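# Close the steel cabinet's bottom drawer on the desk

## Task

Shove the lowest drawer of the steel cabinet standing on the desk until it is fully shut. The drawer has to stay closed once the robot lets go, so it cannot be the robot that holds it shut. No tool or other loose item may reach the floor. The robot must not fall or finish leaning over. Loose objects may get an occasional brief nudge from outside.

## Robot and tools

Robot: a Rainbow Robotics RB-Y1. It has a two-wheel drive base with two rear casters. The base is 0.66 m long and 0.58 m wide, and its front edge sits 0.10 m ahead of the wheel axle. On top are a folding torso (ankle, knee and hip, called the leg), two 7-joint arms with parallel grippers, and a pan/tilt head. The bent leg can stick out past the front of the base.

Frames: the base frame has its origin on the floor between the drive wheels, with x forward, y left and z up. The chest, left_hand and right_hand positions are reported in this frame. A hand point lies between the finger pads; the fingers point along that hand's -z and close along its x. Reported hand positions drift from the truth, especially when the arm is stretched out. Odometry is the base frame as it was when the scene began, and it counts wheel rotation, so wheel slip shows up as travel. Heading runs from -3.142 to 3.142, positive to the left.

execute_actions: the argument "actions" is a list holding a single action, or nothing. An empty list only reports state and images. An action may contain:
- "base": exactly one relative move from where the base currently is. {"translate_m": d} drives d metres straight, forward positive, from -3 to 3. {"rotate_rad": d} spins in place by d radians, left/counter-clockwise positive, from -3.2 to 3.2. The base cannot move sideways.
- "joints": a single dictionary of absolute targets keyed by joint name. It covers both arms, the torso and the head, and you list only the joints you want to move. Units are radians, except left_gripper_m and right_gripper_m, which are the gap between the pads in metres (0 to 0.1). Ranges: torso_squat_rad 0 to 1.2 (higher lowers a level chest); torso_shift_rad -0.3 to 0.6 (positive brings the hips forward); torso_pitch_rad -0.2 to 1.4 (positive bows forward); torso_yaw_rad -1.5 to 1.5 (positive left). Shoulder_pitch -2.356 to 2.356, where 0 hangs down and negative raises the arm forward. left_shoulder_roll_rad 0 to 3.141 and right_shoulder_roll_rad -3.141 to 0, with the sign that moves each arm outward. Shoulder_yaw -2.094 to 2.094. Elbow -2.617 to 0.01, where negative bends. Forearm_roll -3.141 to 3.141. Wrist_pitch -1.57 to 1.919, where negative tips the hand forward. Hand_roll -2.705 to 2.705. head_pan_rad -0.523 to 0.523 (positive left). head_tilt_rad -0.35 to 1.57 (positive looks down). On both arms, yaw and roll joints turn positive to the left, or counter-clockwise seen from above. A joint counts as reached within ±0.02 rad, or ±0.004 m for a gripper.
- The torso has these extra combined limits: squat+shift <= 1.52; squat-shift+pitch <= 1.57; shift+0.5 pitch-0.4 squat <= 0.7; shift+0.3 pitch-0.5 squat <= 0.39. If a target breaks one, the torso stops partway and reports off_target.
- "speeds": lower caps for the base, either translate_m from 0.05 to 0.4 m/s or rotate_rad from 0.1 to 1.509 rad/s. A base move that would need more than 8.667 s is rejected.
- "min_time_s": 0.1 to 8. It sets the shortest duration for each arm and head motion. No action can run beyond 15 s.
- "cameras": choose from head_camera, left_wrist_camera, right_wrist_camera, or "all". Leaving it out means all; [] means no images. The "pictures" line lists the cameras in the same order as the images.
A bad key or an out-of-range number makes the whole call rejected, and nothing moves. A joint you leave out may keep pushing toward its previous target.

wait: {"seconds": 0 to 10}. It sends no new command and returns the same report as an empty action. zoom_image: {"camera", "region": [x0,y0,x1,y1]} gives a closer look at the latest full image from that camera. The origin is top-left, and the region can be at most 504x504 px. finished_scene: {"scene": n} ends the scene for good, so call it only once the drawer is shut and stays shut on its own.

Result lines: joint_positions gives the current values. base_status and joint_status say how each motion ended:
- done: for the base, this only means the wheels turned the commanded amount.
- off_target: stopped short and may still be pushing.
- contact_stop: an arm or the torso hit something firm.
- time_out
- limit_stop_at_<name>
- limit_stop_at_own_body: the body guard stopped it, so nothing is pressing.
- stopped_with_arm: the torso halted because an arm hit something.
- not_followed: an arm's targets were blocked by the self-collision check, and a "joint command not followed" line with a "cause:" explains it.
A stop on one joint freezes its whole group (torso, left arm or right arm), and those joints then hold where they are. on_its_own reports the joints you did not command; its "held at" values are targets, not actual positions. If a stop happens, the rest of the calls in that reply are skipped. After a contact, back off in a separate action, moving the arms first and then the torso. When the leg pushes against furniture, the robot may slide backward even though the torso reports done, and odometry will not show it. A gripper holding something normally reports off_target; command a gap at least 0.005 m narrower than the object.

Camera calibration: head_camera is 896x504 and the two wrist cameras are 644x364. Their intrinsics and T_world_to_cam are relative to the base frame and carry small errors. Wrist camera poses become less reliable as the arm extends.

Things to avoid:
- Driving the base into the desk. It does not stop on contact and will keep pushing or spin its wheels.
- Knocking tools off the desk.
- Hard arm-to-arm contact, including grippers. A hard press ends the run.
- Contact torques that reach the joint load limits: 64.4 N m for the shoulders, 33.1 for the elbow, 23 for the wrist joints. Reaching one freezes the robot for 10 s.
- Carrying more than 3 kg per arm, or heavy loads far in front of the wheels, since the robot can tip forward.
- Long static loads that heat the motors. A MOTOR HOT warning appears at 65 °C, and the brakes engage at 80 °C.
- Slamming the drawer. Push it smoothly, and keep robot motion time short.

Each tool is called after "Call:" as name([rows], argument=value, ...), one row to a line, values as JSON.

## Session

Call:
execute_actions(actions=[])

Scene clock: 0.00 s.
base_odometry: x=+0.000 y=+0.000 heading=+0.000 (m, m, rad; odometry frame)
base_status: not commanded
joint_positions: torso_squat_rad=+0.350 torso_shift_rad=+0.000 torso_pitch_rad=-0.001 torso_yaw_rad=+0.000 left_shoulder_pitch_rad=+0.019 left_shoulder_roll_rad=+0.024 left_shoulder_yaw_rad=+0.035 left_elbow_rad=-0.188 left_forearm_roll_rad=-0.023 left_wrist_pitch_rad=-0.019 left_hand_roll_rad=-0.043 left_gripper_m=+0.101 right_shoulder_pitch_rad=-0.030 right_shoulder_roll_rad=-0.016 right_shoulder_yaw_rad=-0.006 right_elbow_rad=-0.118 right_forearm_roll_rad=-0.009 right_wrist_pitch_rad=-0.029 right_hand_roll_rad=+0.026 right_gripper_m=+0.100 head_pan_rad=-0.001 head_tilt_rad=+0.401
joint_status: not commanded
chest: x=-0.2286 y=-0.0007 z=+1.2474 quat_wxyz=(+1.000, +0.001, -0.001, +0.000) (m; base frame)
left_hand: x=-0.1461 y=+0.2419 z=+0.5676 quat_wxyz=(+0.995, +0.018, -0.094, -0.014) (m; base frame)
right_hand: x=-0.1425 y=-0.2315 z=+0.5675 quat_wxyz=(+0.996, -0.008, -0.088, +0.011) (m; base frame)
pictures: head_camera, left_wrist_camera, right_wrist_camera
Images, in order (width x height): head_camera 896x504, left_wrist_camera 644x364, right_wrist_camera 644x364.

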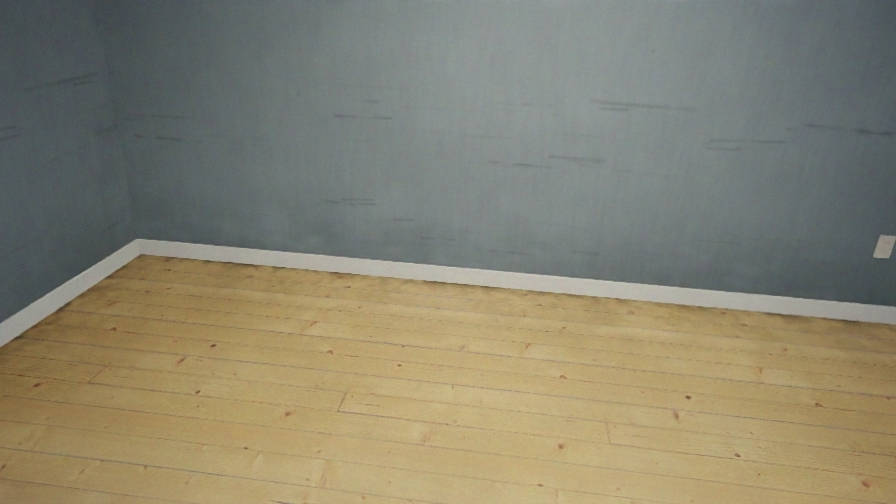

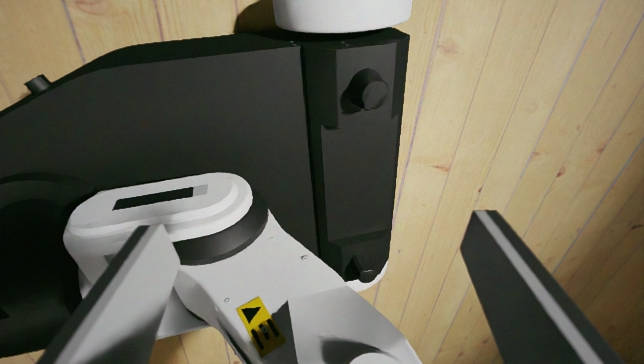

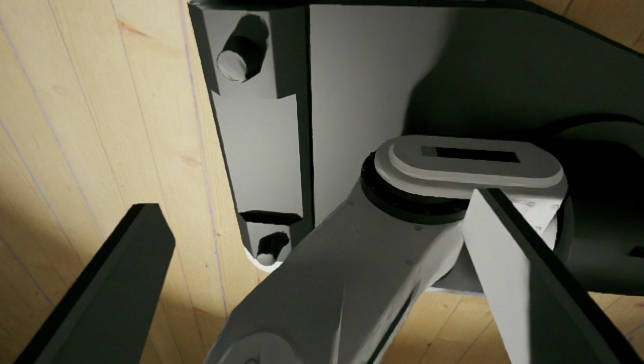

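Call:
execute_actions([
  {"joints":{"torso_yaw_rad":-0.8,"head_pan_rad":-0.5}},
], cameras=["head_camera"])

Scene clock: 4.57 s.
base_odometry: x=+0.000 y=+0.000 heading=+0.000 (m, m, rad; odometry frame)
base_status: not commanded
joint_positions: torso_squat_rad=+0.350 torso_shift_rad=+0.000 torso_pitch_rad=-0.001 torso_yaw_rad=-0.800 left_shoulder_pitch_rad=+0.019 left_shoulder_roll_rad=+0.024 left_shoulder_yaw_rad=+0.035 left_elbow_rad=-0.189 left_forearm_roll_rad=-0.023 left_wrist_pitch_rad=-0.019 left_hand_roll_rad=-0.043 left_gripper_m=+0.101 right_shoulder_pitch_rad=-0.030 right_shoulder_roll_rad=-0.016 right_shoulder_yaw_rad=-0.006 right_elbow_rad=-0.118 right_forearm_roll_rad=-0.009 right_wrist_pitch_rad=-0.029 right_hand_roll_rad=+0.026 right_gripper_m=+0.100 head_pan_rad=-0.500 head_tilt_rad=+0.401
joint_status: all done
chest: x=-0.2286 y=-0.0007 z=+1.2474 quat_wxyz=(+0.921, +0.001, +0.000, -0.389) (m; base frame)
left_hand: x=+0.0026 y=+0.1098 z=+0.5676 quat_wxyz=(+0.911, -0.020, -0.093, -0.400) (m; base frame)
right_hand: x=-0.3347 y=-0.2225 z=+0.5673 quat_wxyz=(+0.922, -0.041, -0.077, -0.378) (m; base frame)
pictures: head_camera
camera_calibration (this result's frames):
head_camera: T_world_to_cam=[[-0.95606, -0.28846, 0.0523528, -0.288767], [-0.164008, 0.378232, -0.911066, 1.34909], [0.243005, -0.87962, -0.408922, 0.574726], [0, 0, 0, 1]] pos_world=[-0.194478, -0.0880252, 1.47924]
Images, in order (width x height): head_camera 896x504.

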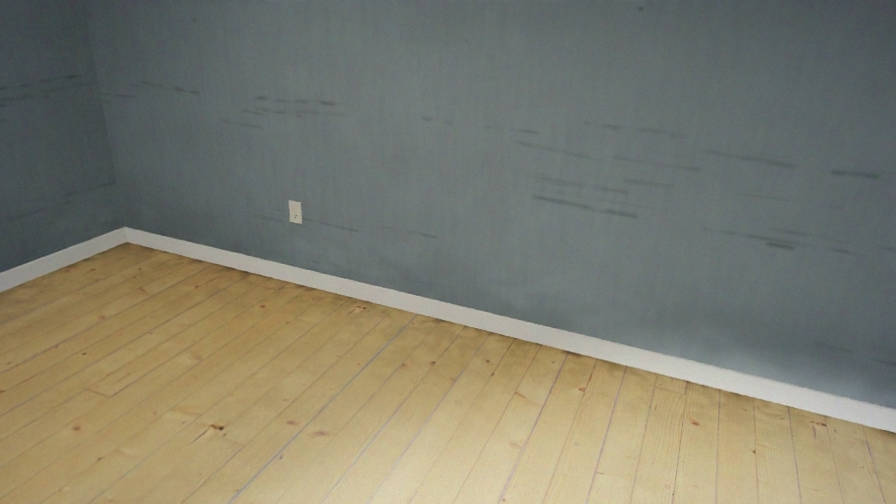

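Call:
execute_actions([
  {"base":{"rotate_rad":-1.3}},
], cameras=["head_camera"])

Scene clock: 10.43 s.
base_odometry: x=+0.000 y=+0.000 heading=-1.299 (m, m, rad; odometry frame)
base_status: done
joint_positions: torso_squat_rad=+0.350 torso_shift_rad=+0.000 torso_pitch_rad=-0.001 torso_yaw_rad=-0.800 left_shoulder_pitch_rad=+0.019 left_shoulder_roll_rad=+0.024 left_shoulder_yaw_rad=+0.035 left_elbow_rad=-0.189 left_forearm_roll_rad=-0.023 left_wrist_pitch_rad=-0.019 left_hand_roll_rad=-0.043 left_gripper_m=+0.101 right_shoulder_pitch_rad=-0.030 right_shoulder_roll_rad=-0.016 right_shoulder_yaw_rad=-0.006 right_elbow_rad=-0.118 right_forearm_roll_rad=-0.009 right_wrist_pitch_rad=-0.029 right_hand_roll_rad=+0.026 right_gripper_m=+0.100 head_pan_rad=-0.500 head_tilt_rad=+0.401
joint_status: not commanded
chest: x=-0.2286 y=-0.0007 z=+1.2474 quat_wxyz=(+0.921, +0.001, +0.000, -0.389) (m; base frame)
left_hand: x=+0.0026 y=+0.1098 z=+0.5676 quat_wxyz=(+0.911, -0.020, -0.093, -0.400) (m; base frame)
right_hand: x=-0.3347 y=-0.2225 z=+0.5673 quat_wxyz=(+0.922, -0.041, -0.077, -0.378) (m; base frame)
pictures: head_camera
camera_calibration (this result's frames):
head_camera: T_world_to_cam=[[-0.95606, -0.28846, 0.052354, -0.28877], [-0.164007, 0.378225, -0.911069, 1.34909], [0.243005, -0.879623, -0.408915, 0.574723], [0, 0, 0, 1]] pos_world=[-0.194482, -0.0880177, 1.47924]
Images, in order (width x height): head_camera 896x504.

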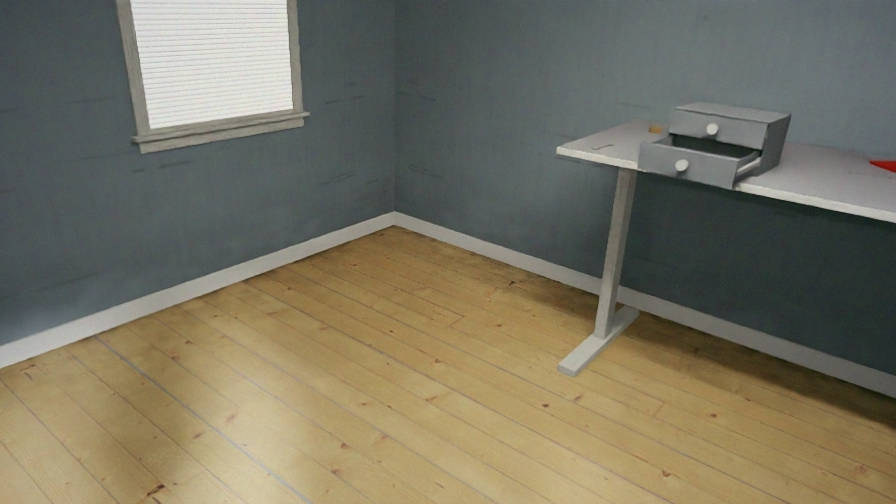

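Call:
execute_actions([
  {"base":{"rotate_rad":-1.7},"joints":{"torso_yaw_rad":0,"head_pan_rad":0}},
], cameras=["head_camera"])

Call:
zoom_image(camera="head_camera", region=[250, 50, 750, 300])

Scene clock: 17.93 s.
base_odometry: x=+0.000 y=+0.000 heading=-2.999 (m, m, rad; odometry frame)
base_status: done
joint_positions: torso_squat_rad=+0.350 torso_shift_rad=+0.000 torso_pitch_rad=-0.001 torso_yaw_rad=+0.000 left_shoulder_pitch_rad=+0.020 left_shoulder_roll_rad=+0.024 left_shoulder_yaw_rad=+0.035 left_elbow_rad=-0.188 left_forearm_roll_rad=-0.023 left_wrist_pitch_rad=-0.019 left_hand_roll_rad=-0.043 left_gripper_m=+0.101 right_shoulder_pitch_rad=-0.030 right_shoulder_roll_rad=-0.016 right_shoulder_yaw_rad=-0.006 right_elbow_rad=-0.118 right_forearm_roll_rad=-0.009 right_wrist_pitch_rad=-0.029 right_hand_roll_rad=+0.026 right_gripper_m=+0.100 head_pan_rad=+0.000 head_tilt_rad=+0.401
joint_status: all done
chest: x=-0.2286 y=-0.0007 z=+1.2474 quat_wxyz=(+1.000, +0.001, -0.001, +0.000) (m; base frame)
left_hand: x=-0.1461 y=+0.2419 z=+0.5676 quat_wxyz=(+0.995, +0.018, -0.094, -0.014) (m; base frame)
right_hand: x=-0.1425 y=-0.2316 z=+0.5675 quat_wxyz=(+0.996, -0.008, -0.088, +0.011) (m; base frame)
pictures: head_camera
camera_calibration (this result's frames):
head_camera: T_world_to_cam=[[0.0220167, -0.998377, 0.0525137, -0.0764611], [-0.406507, -0.0569281, -0.911873, 1.29484], [0.913382, -0.00127075, -0.407101, 0.723844], [0, 0, 0, 1]] pos_world=[-0.133104, -0.00170464, 1.47942]
Images, in order (width x height): head_camera 896x504.

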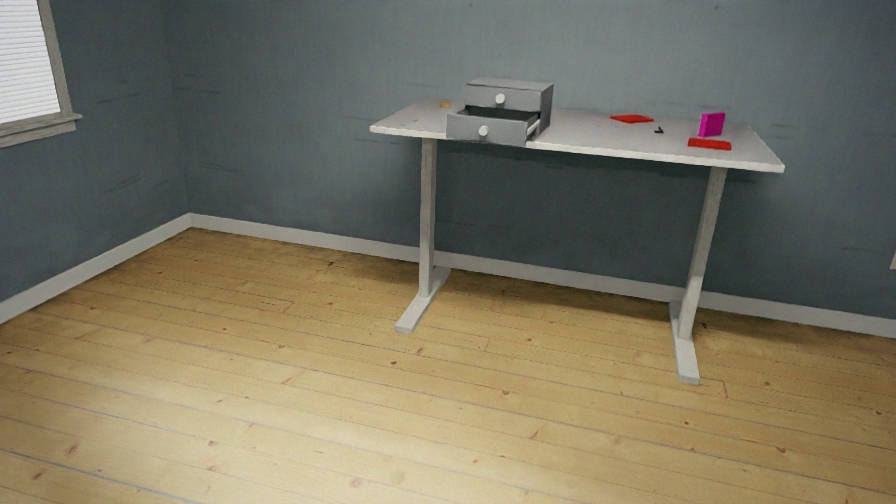

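Region (250, 50, 750, 300) of head_camera's 896x504 image, scaled by 1.008, with more detail than that image has.

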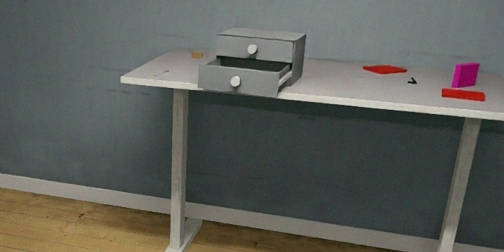

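Call:
execute_actions([
  {"base":{"rotate_rad":-0.14},"joints":{"torso_squat_rad":0.1}},
], cameras=[])

Call:
execute_actions([
  {"base":{"translate_m":1.45},"joints":{"head_tilt_rad":0.65,"head_pan_rad":0.2}},
], cameras=["head_camera"])

Scene clock: 28.10 s.
base_odometry: x=+0.000 y=+0.000 heading=-3.138 (m, m, rad; odometry frame)
base_status: done
joint_positions: torso_squat_rad=+0.100 torso_shift_rad=+0.000 torso_pitch_rad=-0.001 torso_yaw_rad=+0.000 left_shoulder_pitch_rad=+0.020 left_shoulder_roll_rad=+0.024 left_shoulder_yaw_rad=+0.035 left_elbow_rad=-0.188 left_forearm_roll_rad=-0.023 left_wrist_pitch_rad=-0.019 left_hand_roll_rad=-0.043 left_gripper_m=+0.101 right_shoulder_pitch_rad=-0.030 right_shoulder_roll_rad=-0.016 right_shoulder_yaw_rad=-0.006 right_elbow_rad=-0.118 right_forearm_roll_rad=-0.009 right_wrist_pitch_rad=-0.029 right_hand_roll_rad=+0.026 right_gripper_m=+0.100 head_pan_rad=+0.000 head_tilt_rad=+0.401
joint_status: all done
chest: x=-0.2286 y=-0.0007 z=+1.2864 quat_wxyz=(+1.000, +0.001, +0.000, +0.000) (m; base frame)
left_hand: x=-0.1461 y=+0.2419 z=+0.6066 quat_wxyz=(+0.995, +0.018, -0.094, -0.014) (m; base frame)
right_hand: x=-0.1425 y=-0.2316 z=+0.6065 quat_wxyz=(+0.996, -0.008, -0.088, +0.011) (m; base frame)
pictures: none
No camera images: the call's "cameras" was empty. Leave "cameras" out to get every camera's image.

Scene clock: 33.17 s.
base_odometry: x=-1.450 y=-0.003 heading=-3.140 (m, m, rad; odometry frame)
base_status: done
joint_positions: torso_squat_rad=+0.100 torso_shift_rad=+0.000 torso_pitch_rad=-0.001 torso_yaw_rad=+0.000 left_shoulder_pitch_rad=+0.019 left_shoulder_roll_rad=+0.024 left_shoulder_yaw_rad=+0.035 left_elbow_rad=-0.188 left_forearm_roll_rad=-0.023 left_wrist_pitch_rad=-0.019 left_hand_roll_rad=-0.043 left_gripper_m=+0.101 right_shoulder_pitch_rad=-0.030 right_shoulder_roll_rad=-0.016 right_shoulder_yaw_rad=-0.006 right_elbow_rad=-0.118 right_forearm_roll_rad=-0.009 right_wrist_pitch_rad=-0.029 right_hand_roll_rad=+0.026 right_gripper_m=+0.100 head_pan_rad=+0.200 head_tilt_rad=+0.650
joint_status: all done
chest: x=-0.2286 y=-0.0007 z=+1.2864 quat_wxyz=(+1.000, +0.001, +0.000, +0.000) (m; base frame)
left_hand: x=-0.1460 y=+0.2419 z=+0.6066 quat_wxyz=(+0.995, +0.018, -0.094, -0.014) (m; base frame)
right_hand: x=-0.1425 y=-0.2316 z=+0.6065 quat_wxyz=(+0.996, -0.008, -0.088, +0.011) (m; base frame)
pictures: head_camera
camera_calibration (this result's frames):
head_camera: T_world_to_cam=[[0.232232, -0.971588, 0.0456529, -0.0248371], [-0.594937, -0.179023, -0.783582, 1.10063], [0.769492, 0.154812, -0.619609, 1.02595], [0, 0, 0, 1]] pos_world=[-0.128888, 0.0140761, 1.49925]
Images, in order (width x height): head_camera 896x504.

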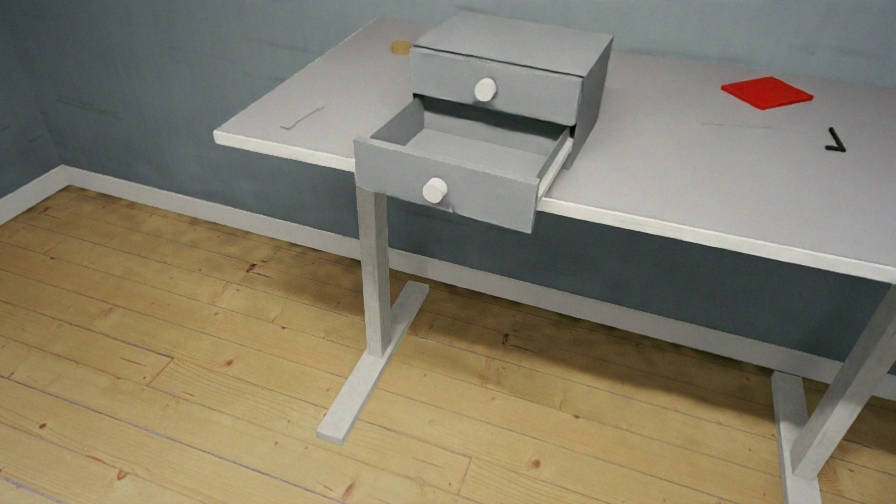

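Call:
zoom_image(camera="head_camera", region=[330, 10, 650, 250])

Region (330, 10, 650, 250) of head_camera's 896x504 image, scaled by 1.575, with more detail than that image has; it fills the top 378 rows of this view, and the rest is white.

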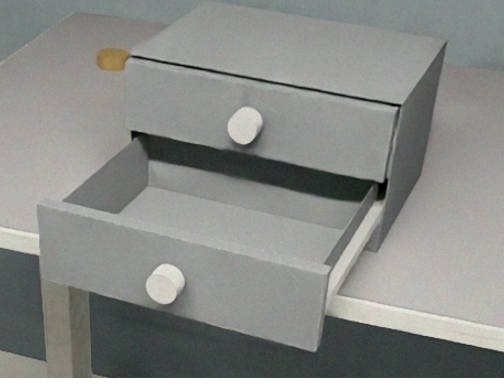

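Call:
execute_actions([
  {"base":{"rotate_rad":-0.1},"joints":{"left_shoulder_pitch_rad":-0.6,"left_shoulder_roll_rad":0.1,"left_shoulder_yaw_rad":0.15,"left_elbow_rad":-1.0,"left_wrist_pitch_rad":0.5,"left_hand_roll_rad":-1.57,"left_gripper_m":0,"head_pan_rad":0.3}},
])

Scene clock: 61.33 s.
base_odometry: x=-1.450 y=-0.003 heading=+3.045 (m, m, rad; odometry frame)
base_status: done
joint_positions: torso_squat_rad=+0.100 torso_shift_rad=+0.000 torso_pitch_rad=-0.001 torso_yaw_rad=+0.000 left_shoulder_pitch_rad=-0.600 left_shoulder_roll_rad=+0.100 left_shoulder_yaw_rad=+0.150 left_elbow_rad=-1.000 left_forearm_roll_rad=-0.023 left_wrist_pitch_rad=+0.500 left_hand_roll_rad=-1.570 left_gripper_m=+0.001 right_shoulder_pitch_rad=-0.030 right_shoulder_roll_rad=-0.016 right_shoulder_yaw_rad=-0.006 right_elbow_rad=-0.118 right_forearm_roll_rad=-0.009 right_wrist_pitch_rad=-0.029 right_hand_roll_rad=+0.026 right_gripper_m=+0.100 head_pan_rad=+0.300 head_tilt_rad=+0.650
joint_status: all done
chest: x=-0.2286 y=-0.0007 z=+1.2864 quat_wxyz=(+1.000, +0.001, -0.001, +0.000) (m; base frame)
left_hand: x=+0.4083 y=+0.2336 z=+1.0162 quat_wxyz=(+0.586, +0.386, -0.341, -0.625) (m; base frame)
right_hand: x=-0.1425 y=-0.2316 z=+0.6065 quat_wxyz=(+0.996, -0.008, -0.088, +0.011) (m; base frame)
pictures: head_camera, left_wrist_camera, right_wrist_camera
camera_calibration (this result's frames):
head_camera: T_world_to_cam=[[0.328025, -0.943559, 0.0457775, -0.00519094], [-0.573948, -0.237552, -0.783679, 1.10502], [0.750322, 0.230793, -0.619477, 1.02191], [0, 0, 0, 1]] pos_world=[-0.130828, 0.0217547, 1.49927]
left_wrist_camera: T_world_to_cam=[[-0.0518527, -0.993173, -0.104495, 0.358895], [-0.902091, 0.0914699, -0.42174, 0.811544], [0.428418, 0.0723955, -0.900676, 0.805796], [0, 0, 0, 1]] pos_world=[0.405479, 0.223877, 1.10552]
right_wrist_camera: T_world_to_cam=[[-0.985735, 0.0172425, -0.167418, -0.0345624], [-0.0919105, 0.778164, 0.621299, -0.182932], [0.140992, 0.627824, -0.765479, 0.720349], [0, 0, 0, 1]] pos_world=[-0.152446, -0.309306, 0.659281]
Images, in order (width x height): head_camera 896x504, left_wrist_camera 644x364, right_wrist_camera 644x364.

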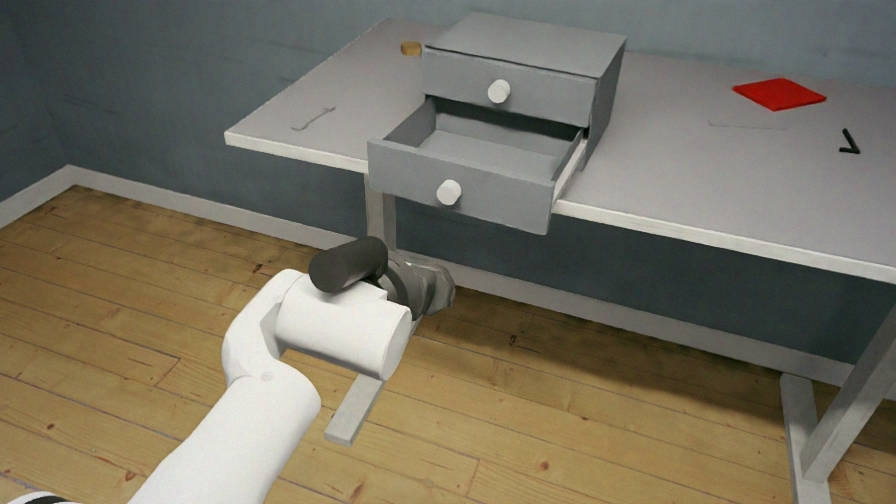

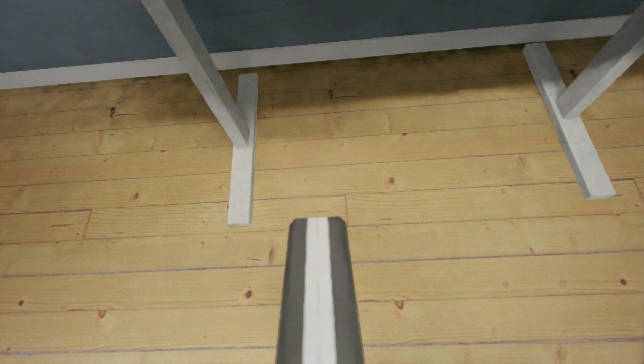

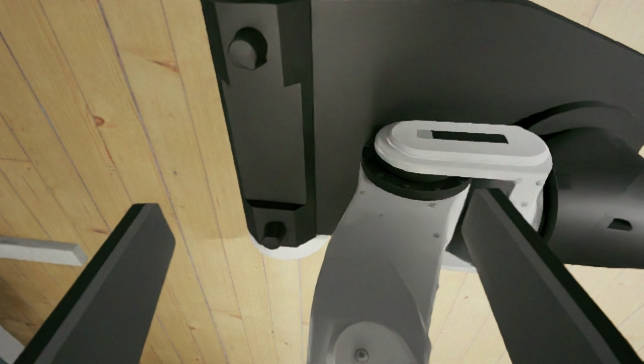

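Call:
execute_actions([
  {"base":{"translate_m":0.15},"joints":{"left_shoulder_pitch_rad":-0.5,"left_shoulder_roll_rad":0.06,"left_shoulder_yaw_rad":0.13,"left_elbow_rad":-0.72,"left_wrist_pitch_rad":-0.2,"head_tilt_rad":0.75}},
], cameras=["head_camera","left_wrist_camera"])

Scene clock: 69.40 s.
base_odometry: x=-1.599 y=+0.011 heading=+3.043 (m, m, rad; odometry frame)
base_status: done
joint_positions: torso_squat_rad=+0.100 torso_shift_rad=+0.000 torso_pitch_rad=-0.001 torso_yaw_rad=+0.000 left_shoulder_pitch_rad=-0.500 left_shoulder_roll_rad=+0.060 left_shoulder_yaw_rad=+0.130 left_elbow_rad=-0.720 left_forearm_roll_rad=-0.023 left_wrist_pitch_rad=-0.200 left_hand_roll_rad=-1.570 left_gripper_m=+0.001 right_shoulder_pitch_rad=-0.030 right_shoulder_roll_rad=-0.016 right_shoulder_yaw_rad=-0.006 right_elbow_rad=-0.118 right_forearm_roll_rad=-0.009 right_wrist_pitch_rad=-0.029 right_hand_roll_rad=+0.026 right_gripper_m=+0.100 head_pan_rad=+0.300 head_tilt_rad=+0.750
joint_status: all done
chest: x=-0.2286 y=-0.0007 z=+1.2864 quat_wxyz=(+1.000, +0.001, +0.000, +0.000) (m; base frame)
left_hand: x=+0.3802 y=+0.2188 z=+0.9743 quat_wxyz=(+0.520, +0.463, -0.447, -0.562) (m; base frame)
right_hand: x=-0.1425 y=-0.2316 z=+0.6065 quat_wxyz=(+0.996, -0.008, -0.088, +0.011) (m; base frame)
pictures: head_camera, left_wrist_camera
camera_calibration (this result's frames):
head_camera: T_world_to_cam=[[0.33233, -0.942224, 0.0420711, 0.00119825], [-0.64578, -0.259829, -0.717953, 0.992481], [0.687404, 0.211429, -0.694819, 1.12083], [0, 0, 0, 1]] pos_world=[-0.129937, 0.0220286, 1.49128]
left_wrist_camera: T_world_to_cam=[[-0.0585402, -0.994418, -0.0877872, 0.324917], [-0.722026, 0.102903, -0.684171, 0.954657], [0.689385, 0.0233331, -0.724019, 0.520601], [0, 0, 0, 1]] pos_world=[0.349413, 0.212719, 1.0586]
Images, in order (width x height): head_camera 896x504, left_wrist_camera 644x364.

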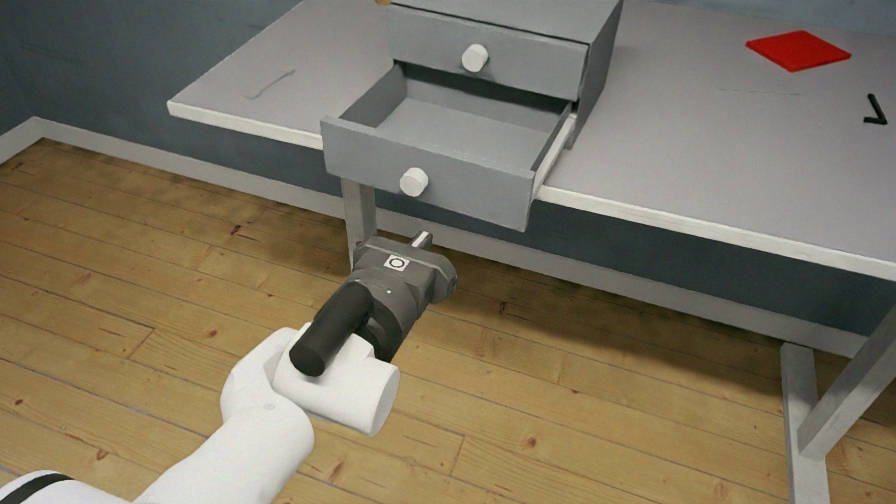

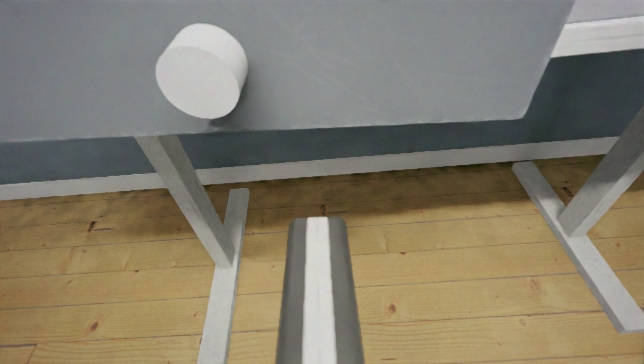

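Call:
execute_actions([
  {"base":{"translate_m":0.16},"speeds":{"translate_m":0.06},"joints":{"left_elbow_rad":-0.76,"left_wrist_pitch_rad":-0.17,"head_tilt_rad":0.8}},
], cameras=["head_camera","left_wrist_camera"])

Scene clock: 76.50 s.
base_odometry: x=-1.759 y=+0.027 heading=+3.042 (m, m, rad; odometry frame)
base_status: done
joint_positions: torso_squat_rad=+0.100 torso_shift_rad=+0.000 torso_pitch_rad=-0.001 torso_yaw_rad=+0.000 left_shoulder_pitch_rad=-0.500 left_shoulder_roll_rad=+0.060 left_shoulder_yaw_rad=+0.130 left_elbow_rad=-0.760 left_forearm_roll_rad=-0.023 left_wrist_pitch_rad=-0.170 left_hand_roll_rad=-1.570 left_gripper_m=+0.001 right_shoulder_pitch_rad=-0.030 right_shoulder_roll_rad=-0.016 right_shoulder_yaw_rad=-0.006 right_elbow_rad=-0.118 right_forearm_roll_rad=-0.009 right_wrist_pitch_rad=-0.029 right_hand_roll_rad=+0.026 right_gripper_m=+0.100 head_pan_rad=+0.300 head_tilt_rad=+0.800
joint_status: all done
chest: x=-0.2286 y=-0.0007 z=+1.2864 quat_wxyz=(+1.000, +0.001, -0.001, +0.000) (m; base frame)
left_hand: x=+0.3852 y=+0.2185 z=+0.9857 quat_wxyz=(+0.518, +0.466, -0.449, -0.559) (m; base frame)
right_hand: x=-0.1425 y=-0.2316 z=+0.6065 quat_wxyz=(+0.996, -0.008, -0.088, +0.011) (m; base frame)
pictures: head_camera, left_wrist_camera
camera_calibration (this result's frames):
head_camera: T_world_to_cam=[[0.334333, -0.941602, 0.0400831, 0.00458136], [-0.679171, -0.270203, -0.682435, 0.932734], [0.653413, 0.200937, -0.729847, 1.1659], [0, 0, 0, 1]] pos_world=[-0.129858, 0.022069, 1.48727]
left_wrist_camera: T_world_to_cam=[[-0.057355, -0.994435, -0.0883732, 0.325984], [-0.715199, 0.102687, -0.691336, 0.970603], [0.696563, 0.0235529, -0.717109, 0.515785], [0, 0, 0, 1]] pos_world=[0.353595, 0.212353, 1.06969]
Images, in order (width x height): head_camera 896x504, left_wrist_camera 644x364.

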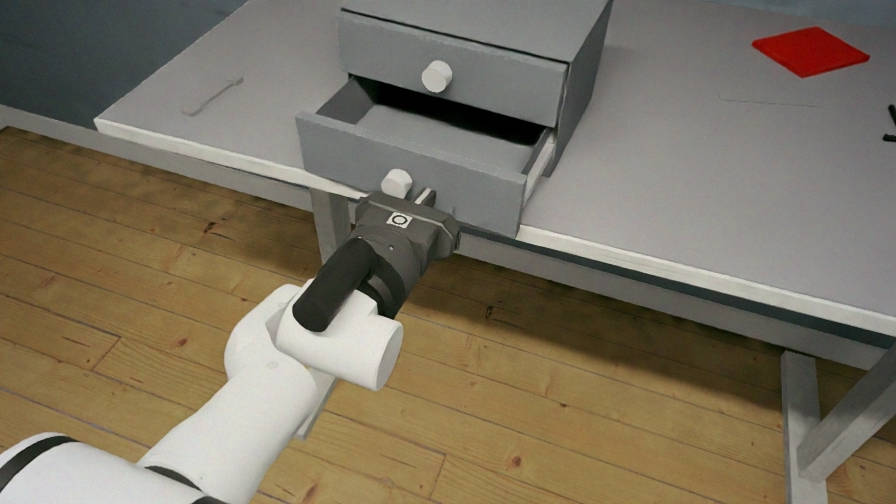

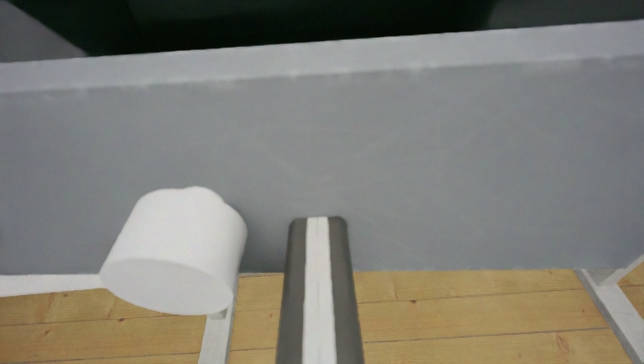

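Call:
execute_actions([
  {"base":{"translate_m":0.08},"speeds":{"translate_m":0.05}},
], cameras=["head_camera","left_wrist_camera"])

Scene clock: 82.73 s.
base_odometry: x=-1.838 y=+0.035 heading=+3.041 (m, m, rad; odometry frame)
base_status: done
joint_positions: torso_squat_rad=+0.100 torso_shift_rad=+0.000 torso_pitch_rad=-0.001 torso_yaw_rad=+0.000 left_shoulder_pitch_rad=-0.500 left_shoulder_roll_rad=+0.060 left_shoulder_yaw_rad=+0.130 left_elbow_rad=-0.760 left_forearm_roll_rad=-0.023 left_wrist_pitch_rad=-0.170 left_hand_roll_rad=-1.570 left_gripper_m=+0.001 right_shoulder_pitch_rad=-0.030 right_shoulder_roll_rad=-0.016 right_shoulder_yaw_rad=-0.006 right_elbow_rad=-0.118 right_forearm_roll_rad=-0.009 right_wrist_pitch_rad=-0.029 right_hand_roll_rad=+0.026 right_gripper_m=+0.100 head_pan_rad=+0.300 head_tilt_rad=+0.800
joint_status: not commanded
chest: x=-0.2286 y=-0.0007 z=+1.2864 quat_wxyz=(+1.000, +0.001, -0.001, +0.000) (m; base frame)
left_hand: x=+0.3852 y=+0.2185 z=+0.9857 quat_wxyz=(+0.518, +0.466, -0.449, -0.559) (m; base frame)
right_hand: x=-0.1425 y=-0.2316 z=+0.6065 quat_wxyz=(+0.996, -0.008, -0.088, +0.011) (m; base frame)
pictures: head_camera, left_wrist_camera
camera_calibration (this result's frames):
head_camera: T_world_to_cam=[[0.334333, -0.941602, 0.0400825, 0.00457976], [-0.679172, -0.270202, -0.682434, 0.932737], [0.653412, 0.200937, -0.729848, 1.16589], [0, 0, 0, 1]] pos_world=[-0.12985, 0.0220688, 1.48727]
left_wrist_camera: T_world_to_cam=[[-0.0573318, -0.994437, -0.088368, 0.325983], [-0.715282, 0.102664, -0.691254, 0.970492], [0.696481, 0.0235772, -0.717188, 0.515866], [0, 0, 0, 1]] pos_world=[0.353574, 0.212372, 1.06964]
Images, in order (width x height): head_camera 896x504, left_wrist_camera 644x364.

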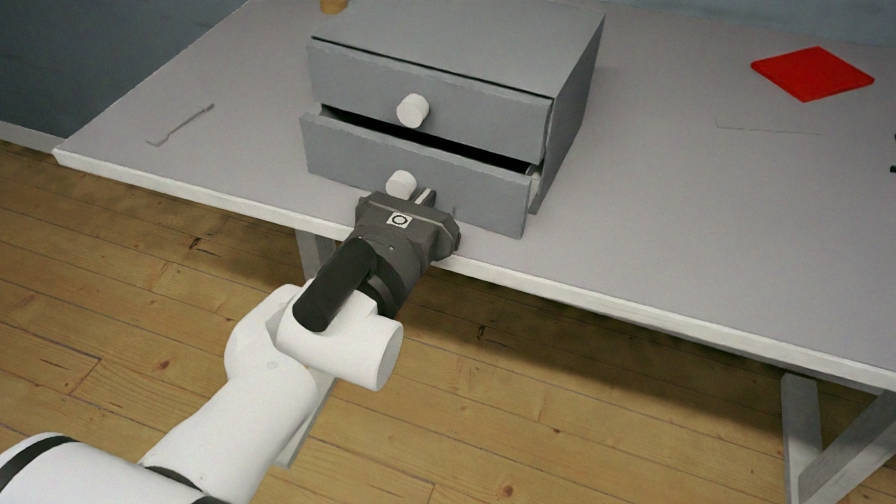

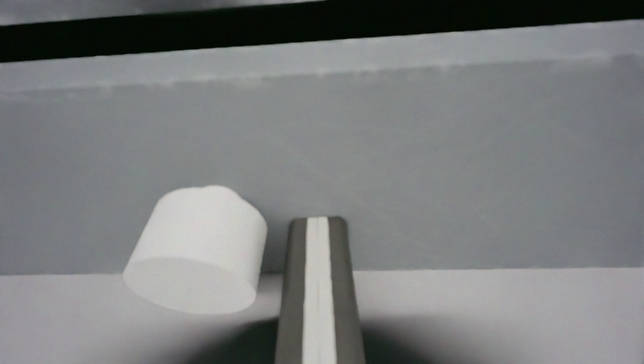

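Call:
execute_actions([
  {"base":{"translate_m":0.03},"speeds":{"translate_m":0.05}},
], cameras=["head_camera","left_wrist_camera"])

Call:
zoom_image(camera="head_camera", region=[440, 100, 600, 260])

Scene clock: 87.07 s.
base_odometry: x=-1.868 y=+0.038 heading=+3.040 (m, m, rad; odometry frame)
base_status: done
joint_positions: torso_squat_rad=+0.100 torso_shift_rad=+0.000 torso_pitch_rad=-0.001 torso_yaw_rad=+0.000 left_shoulder_pitch_rad=-0.500 left_shoulder_roll_rad=+0.060 left_shoulder_yaw_rad=+0.130 left_elbow_rad=-0.760 left_forearm_roll_rad=-0.023 left_wrist_pitch_rad=-0.170 left_hand_roll_rad=-1.570 left_gripper_m=+0.001 right_shoulder_pitch_rad=-0.030 right_shoulder_roll_rad=-0.016 right_shoulder_yaw_rad=-0.006 right_elbow_rad=-0.118 right_forearm_roll_rad=-0.009 right_wrist_pitch_rad=-0.029 right_hand_roll_rad=+0.026 right_gripper_m=+0.100 head_pan_rad=+0.300 head_tilt_rad=+0.800
joint_status: not commanded
chest: x=-0.2286 y=-0.0007 z=+1.2864 quat_wxyz=(+1.000, +0.001, -0.001, +0.000) (m; base frame)
left_hand: x=+0.3852 y=+0.2185 z=+0.9857 quat_wxyz=(+0.518, +0.466, -0.449, -0.559) (m; base frame)
right_hand: x=-0.1425 y=-0.2316 z=+0.6065 quat_wxyz=(+0.996, -0.008, -0.088, +0.011) (m; base frame)
pictures: head_camera, left_wrist_camera
camera_calibration (this result's frames):
head_camera: T_world_to_cam=[[0.334333, -0.941602, 0.0400818, 0.0045803], [-0.679174, -0.270202, -0.682432, 0.932735], [0.65341, 0.200937, -0.729849, 1.16589], [0, 0, 0, 1]] pos_world=[-0.129849, 0.0220688, 1.48727]
left_wrist_camera: T_world_to_cam=[[-0.0573342, -0.994436, -0.0883688, 0.325984], [-0.715281, 0.102667, -0.691254, 0.970495], [0.696481, 0.023576, -0.717188, 0.515865], [0, 0, 0, 1]] pos_world=[0.353576, 0.212371, 1.06964]
Images, in order (width x height): head_camera 896x504, left_wrist_camera 644x364.

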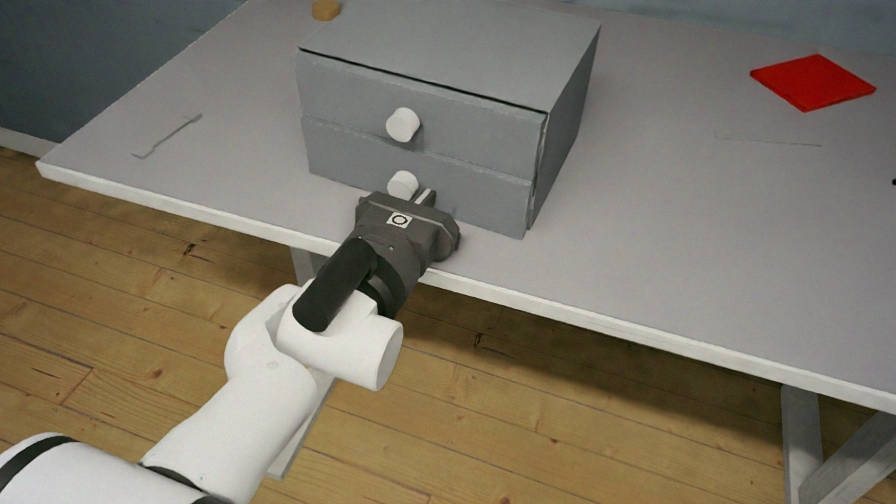

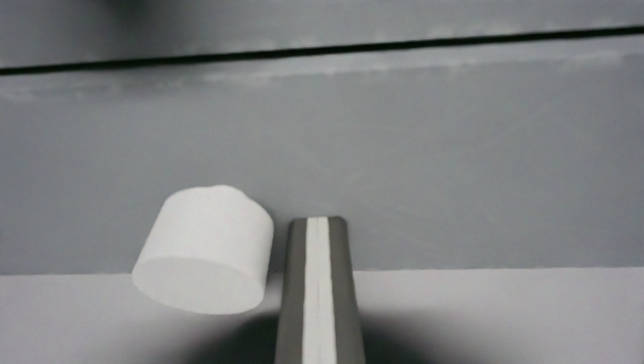

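Region (440, 100, 600, 260) of head_camera's 896x504 image, scaled by 3.150, with more detail than that image has.

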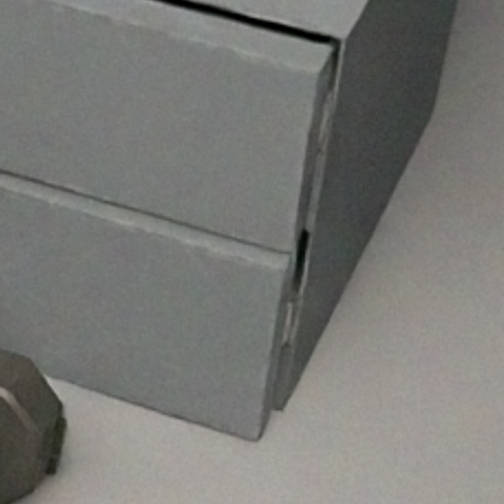

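About 7 mm left.

Call:
execute_actions([
  {"base":{"translate_m":0.009},"speeds":{"translate_m":0.05}},
], cameras=["left_wrist_camera"])

Call:
execute_actions([
  {"base":{"translate_m":-0.03}},
], cameras=["head_camera","left_wrist_camera"])

Call:
zoom_image(camera="head_camera", region=[440, 90, 600, 250])

Scene clock: 96.23 s.
base_odometry: x=-1.877 y=+0.039 heading=+3.040 (m, m, rad; odometry frame)
base_status: done
joint_positions: torso_squat_rad=+0.100 torso_shift_rad=-0.001 torso_pitch_rad=-0.002 torso_yaw_rad=+0.000 left_shoulder_pitch_rad=-0.498 left_shoulder_roll_rad=+0.060 left_shoulder_yaw_rad=+0.130 left_elbow_rad=-0.760 left_forearm_roll_rad=-0.023 left_wrist_pitch_rad=-0.170 left_hand_roll_rad=-1.570 left_gripper_m=+0.001 right_shoulder_pitch_rad=-0.030 right_shoulder_roll_rad=-0.016 right_shoulder_yaw_rad=-0.006 right_elbow_rad=-0.118 right_forearm_roll_rad=-0.009 right_wrist_pitch_rad=-0.029 right_hand_roll_rad=+0.026 right_gripper_m=+0.100 head_pan_rad=+0.300 head_tilt_rad=+0.800
joint_status: not commanded
chest: x=-0.2293 y=-0.0008 z=+1.2864 quat_wxyz=(+1.000, +0.001, -0.001, +0.000) (m; base frame)
left_hand: x=+0.3840 y=+0.2186 z=+0.9851 quat_wxyz=(+0.519, +0.466, -0.449, -0.559) (m; base frame)
right_hand: x=-0.1425 y=-0.2316 z=+0.6066 quat_wxyz=(+0.996, -0.008, -0.088, +0.011) (m; base frame)
pictures: left_wrist_camera
camera_calibration (this result's frames):
left_wrist_camera: T_world_to_cam=[[-0.0570401, -0.994481, -0.0880536, 0.32549], [-0.715834, 0.102218, -0.690748, 0.969022], [0.695936, 0.0236315, -0.717715, 0.517057], [0, 0, 0, 1]] pos_world=[0.352387, 0.212423, 1.06911]
Images, in order (width x height): left_wrist_camera 644x364.

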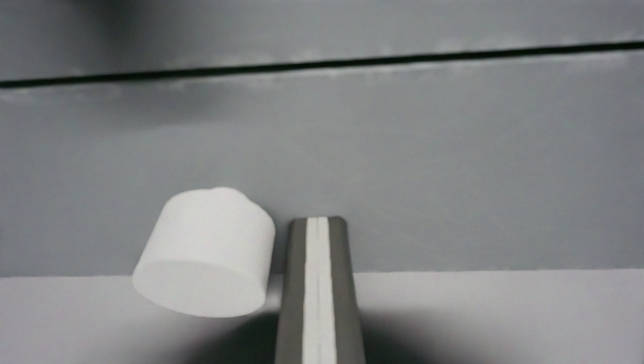

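Scene clock: 97.27 s.
base_odometry: x=-1.847 y=+0.036 heading=+3.040 (m, m, rad; odometry frame)
base_status: done
joint_positions: torso_squat_rad=+0.100 torso_shift_rad=+0.000 torso_pitch_rad=-0.001 torso_yaw_rad=+0.000 left_shoulder_pitch_rad=-0.500 left_shoulder_roll_rad=+0.060 left_shoulder_yaw_rad=+0.130 left_elbow_rad=-0.760 left_forearm_roll_rad=-0.023 left_wrist_pitch_rad=-0.170 left_hand_roll_rad=-1.570 left_gripper_m=+0.001 right_shoulder_pitch_rad=-0.030 right_shoulder_roll_rad=-0.016 right_shoulder_yaw_rad=-0.006 right_elbow_rad=-0.118 right_forearm_roll_rad=-0.009 right_wrist_pitch_rad=-0.029 right_hand_roll_rad=+0.026 right_gripper_m=+0.100 head_pan_rad=+0.300 head_tilt_rad=+0.800
joint_status: not commanded
chest: x=-0.2286 y=-0.0007 z=+1.2864 quat_wxyz=(+1.000, +0.001, -0.001, +0.000) (m; base frame)
left_hand: x=+0.3851 y=+0.2181 z=+0.9856 quat_wxyz=(+0.518, +0.466, -0.449, -0.559) (m; base frame)
right_hand: x=-0.1426 y=-0.2316 z=+0.6065 quat_wxyz=(+0.996, -0.008, -0.088, +0.011) (m; base frame)
pictures: head_camera, left_wrist_camera
camera_calibration (this result's frames):
head_camera: T_world_to_cam=[[0.334388, -0.941583, 0.0400697, 0.00460322], [-0.679102, -0.270216, -0.682499, 0.9328], [0.653457, 0.201008, -0.729788, 1.16586], [0, 0, 0, 1]] pos_world=[-0.129913, 0.0220446, 1.48728]
left_wrist_camera: T_world_to_cam=[[-0.0577473, -0.99444, -0.0880548, 0.32543], [-0.715307, 0.102743, -0.691216, 0.970357], [0.69642, 0.0230704, -0.717263, 0.516114], [0, 0, 0, 1]] pos_world=[0.353464, 0.212016, 1.06957]
Images, in order (width x height): head_camera 896x504, left_wrist_camera 644x364.

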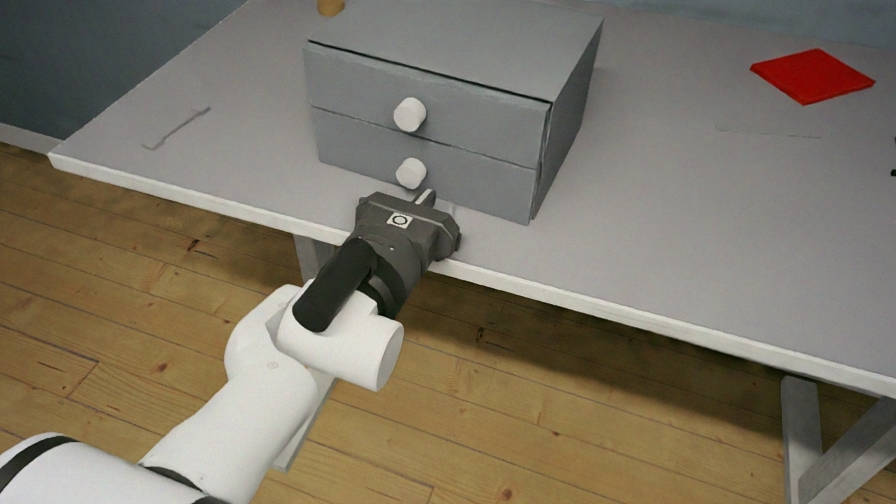

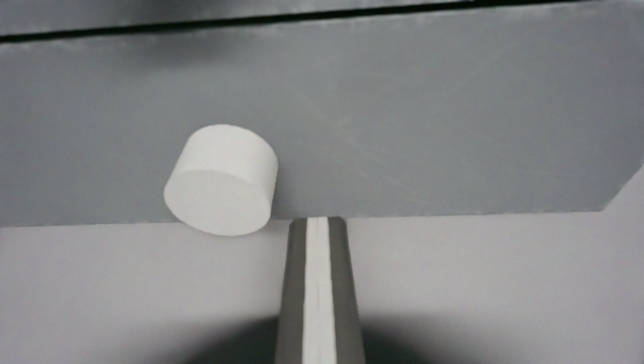

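Region (440, 90, 600, 250) of head_camera's 896x504 image, scaled by 3.150, with more detail than that image has.

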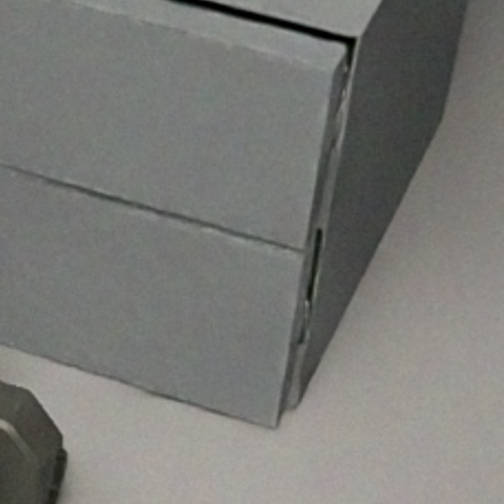

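Call:
finished_scene(scene=1)

The scene is finished: the task was done.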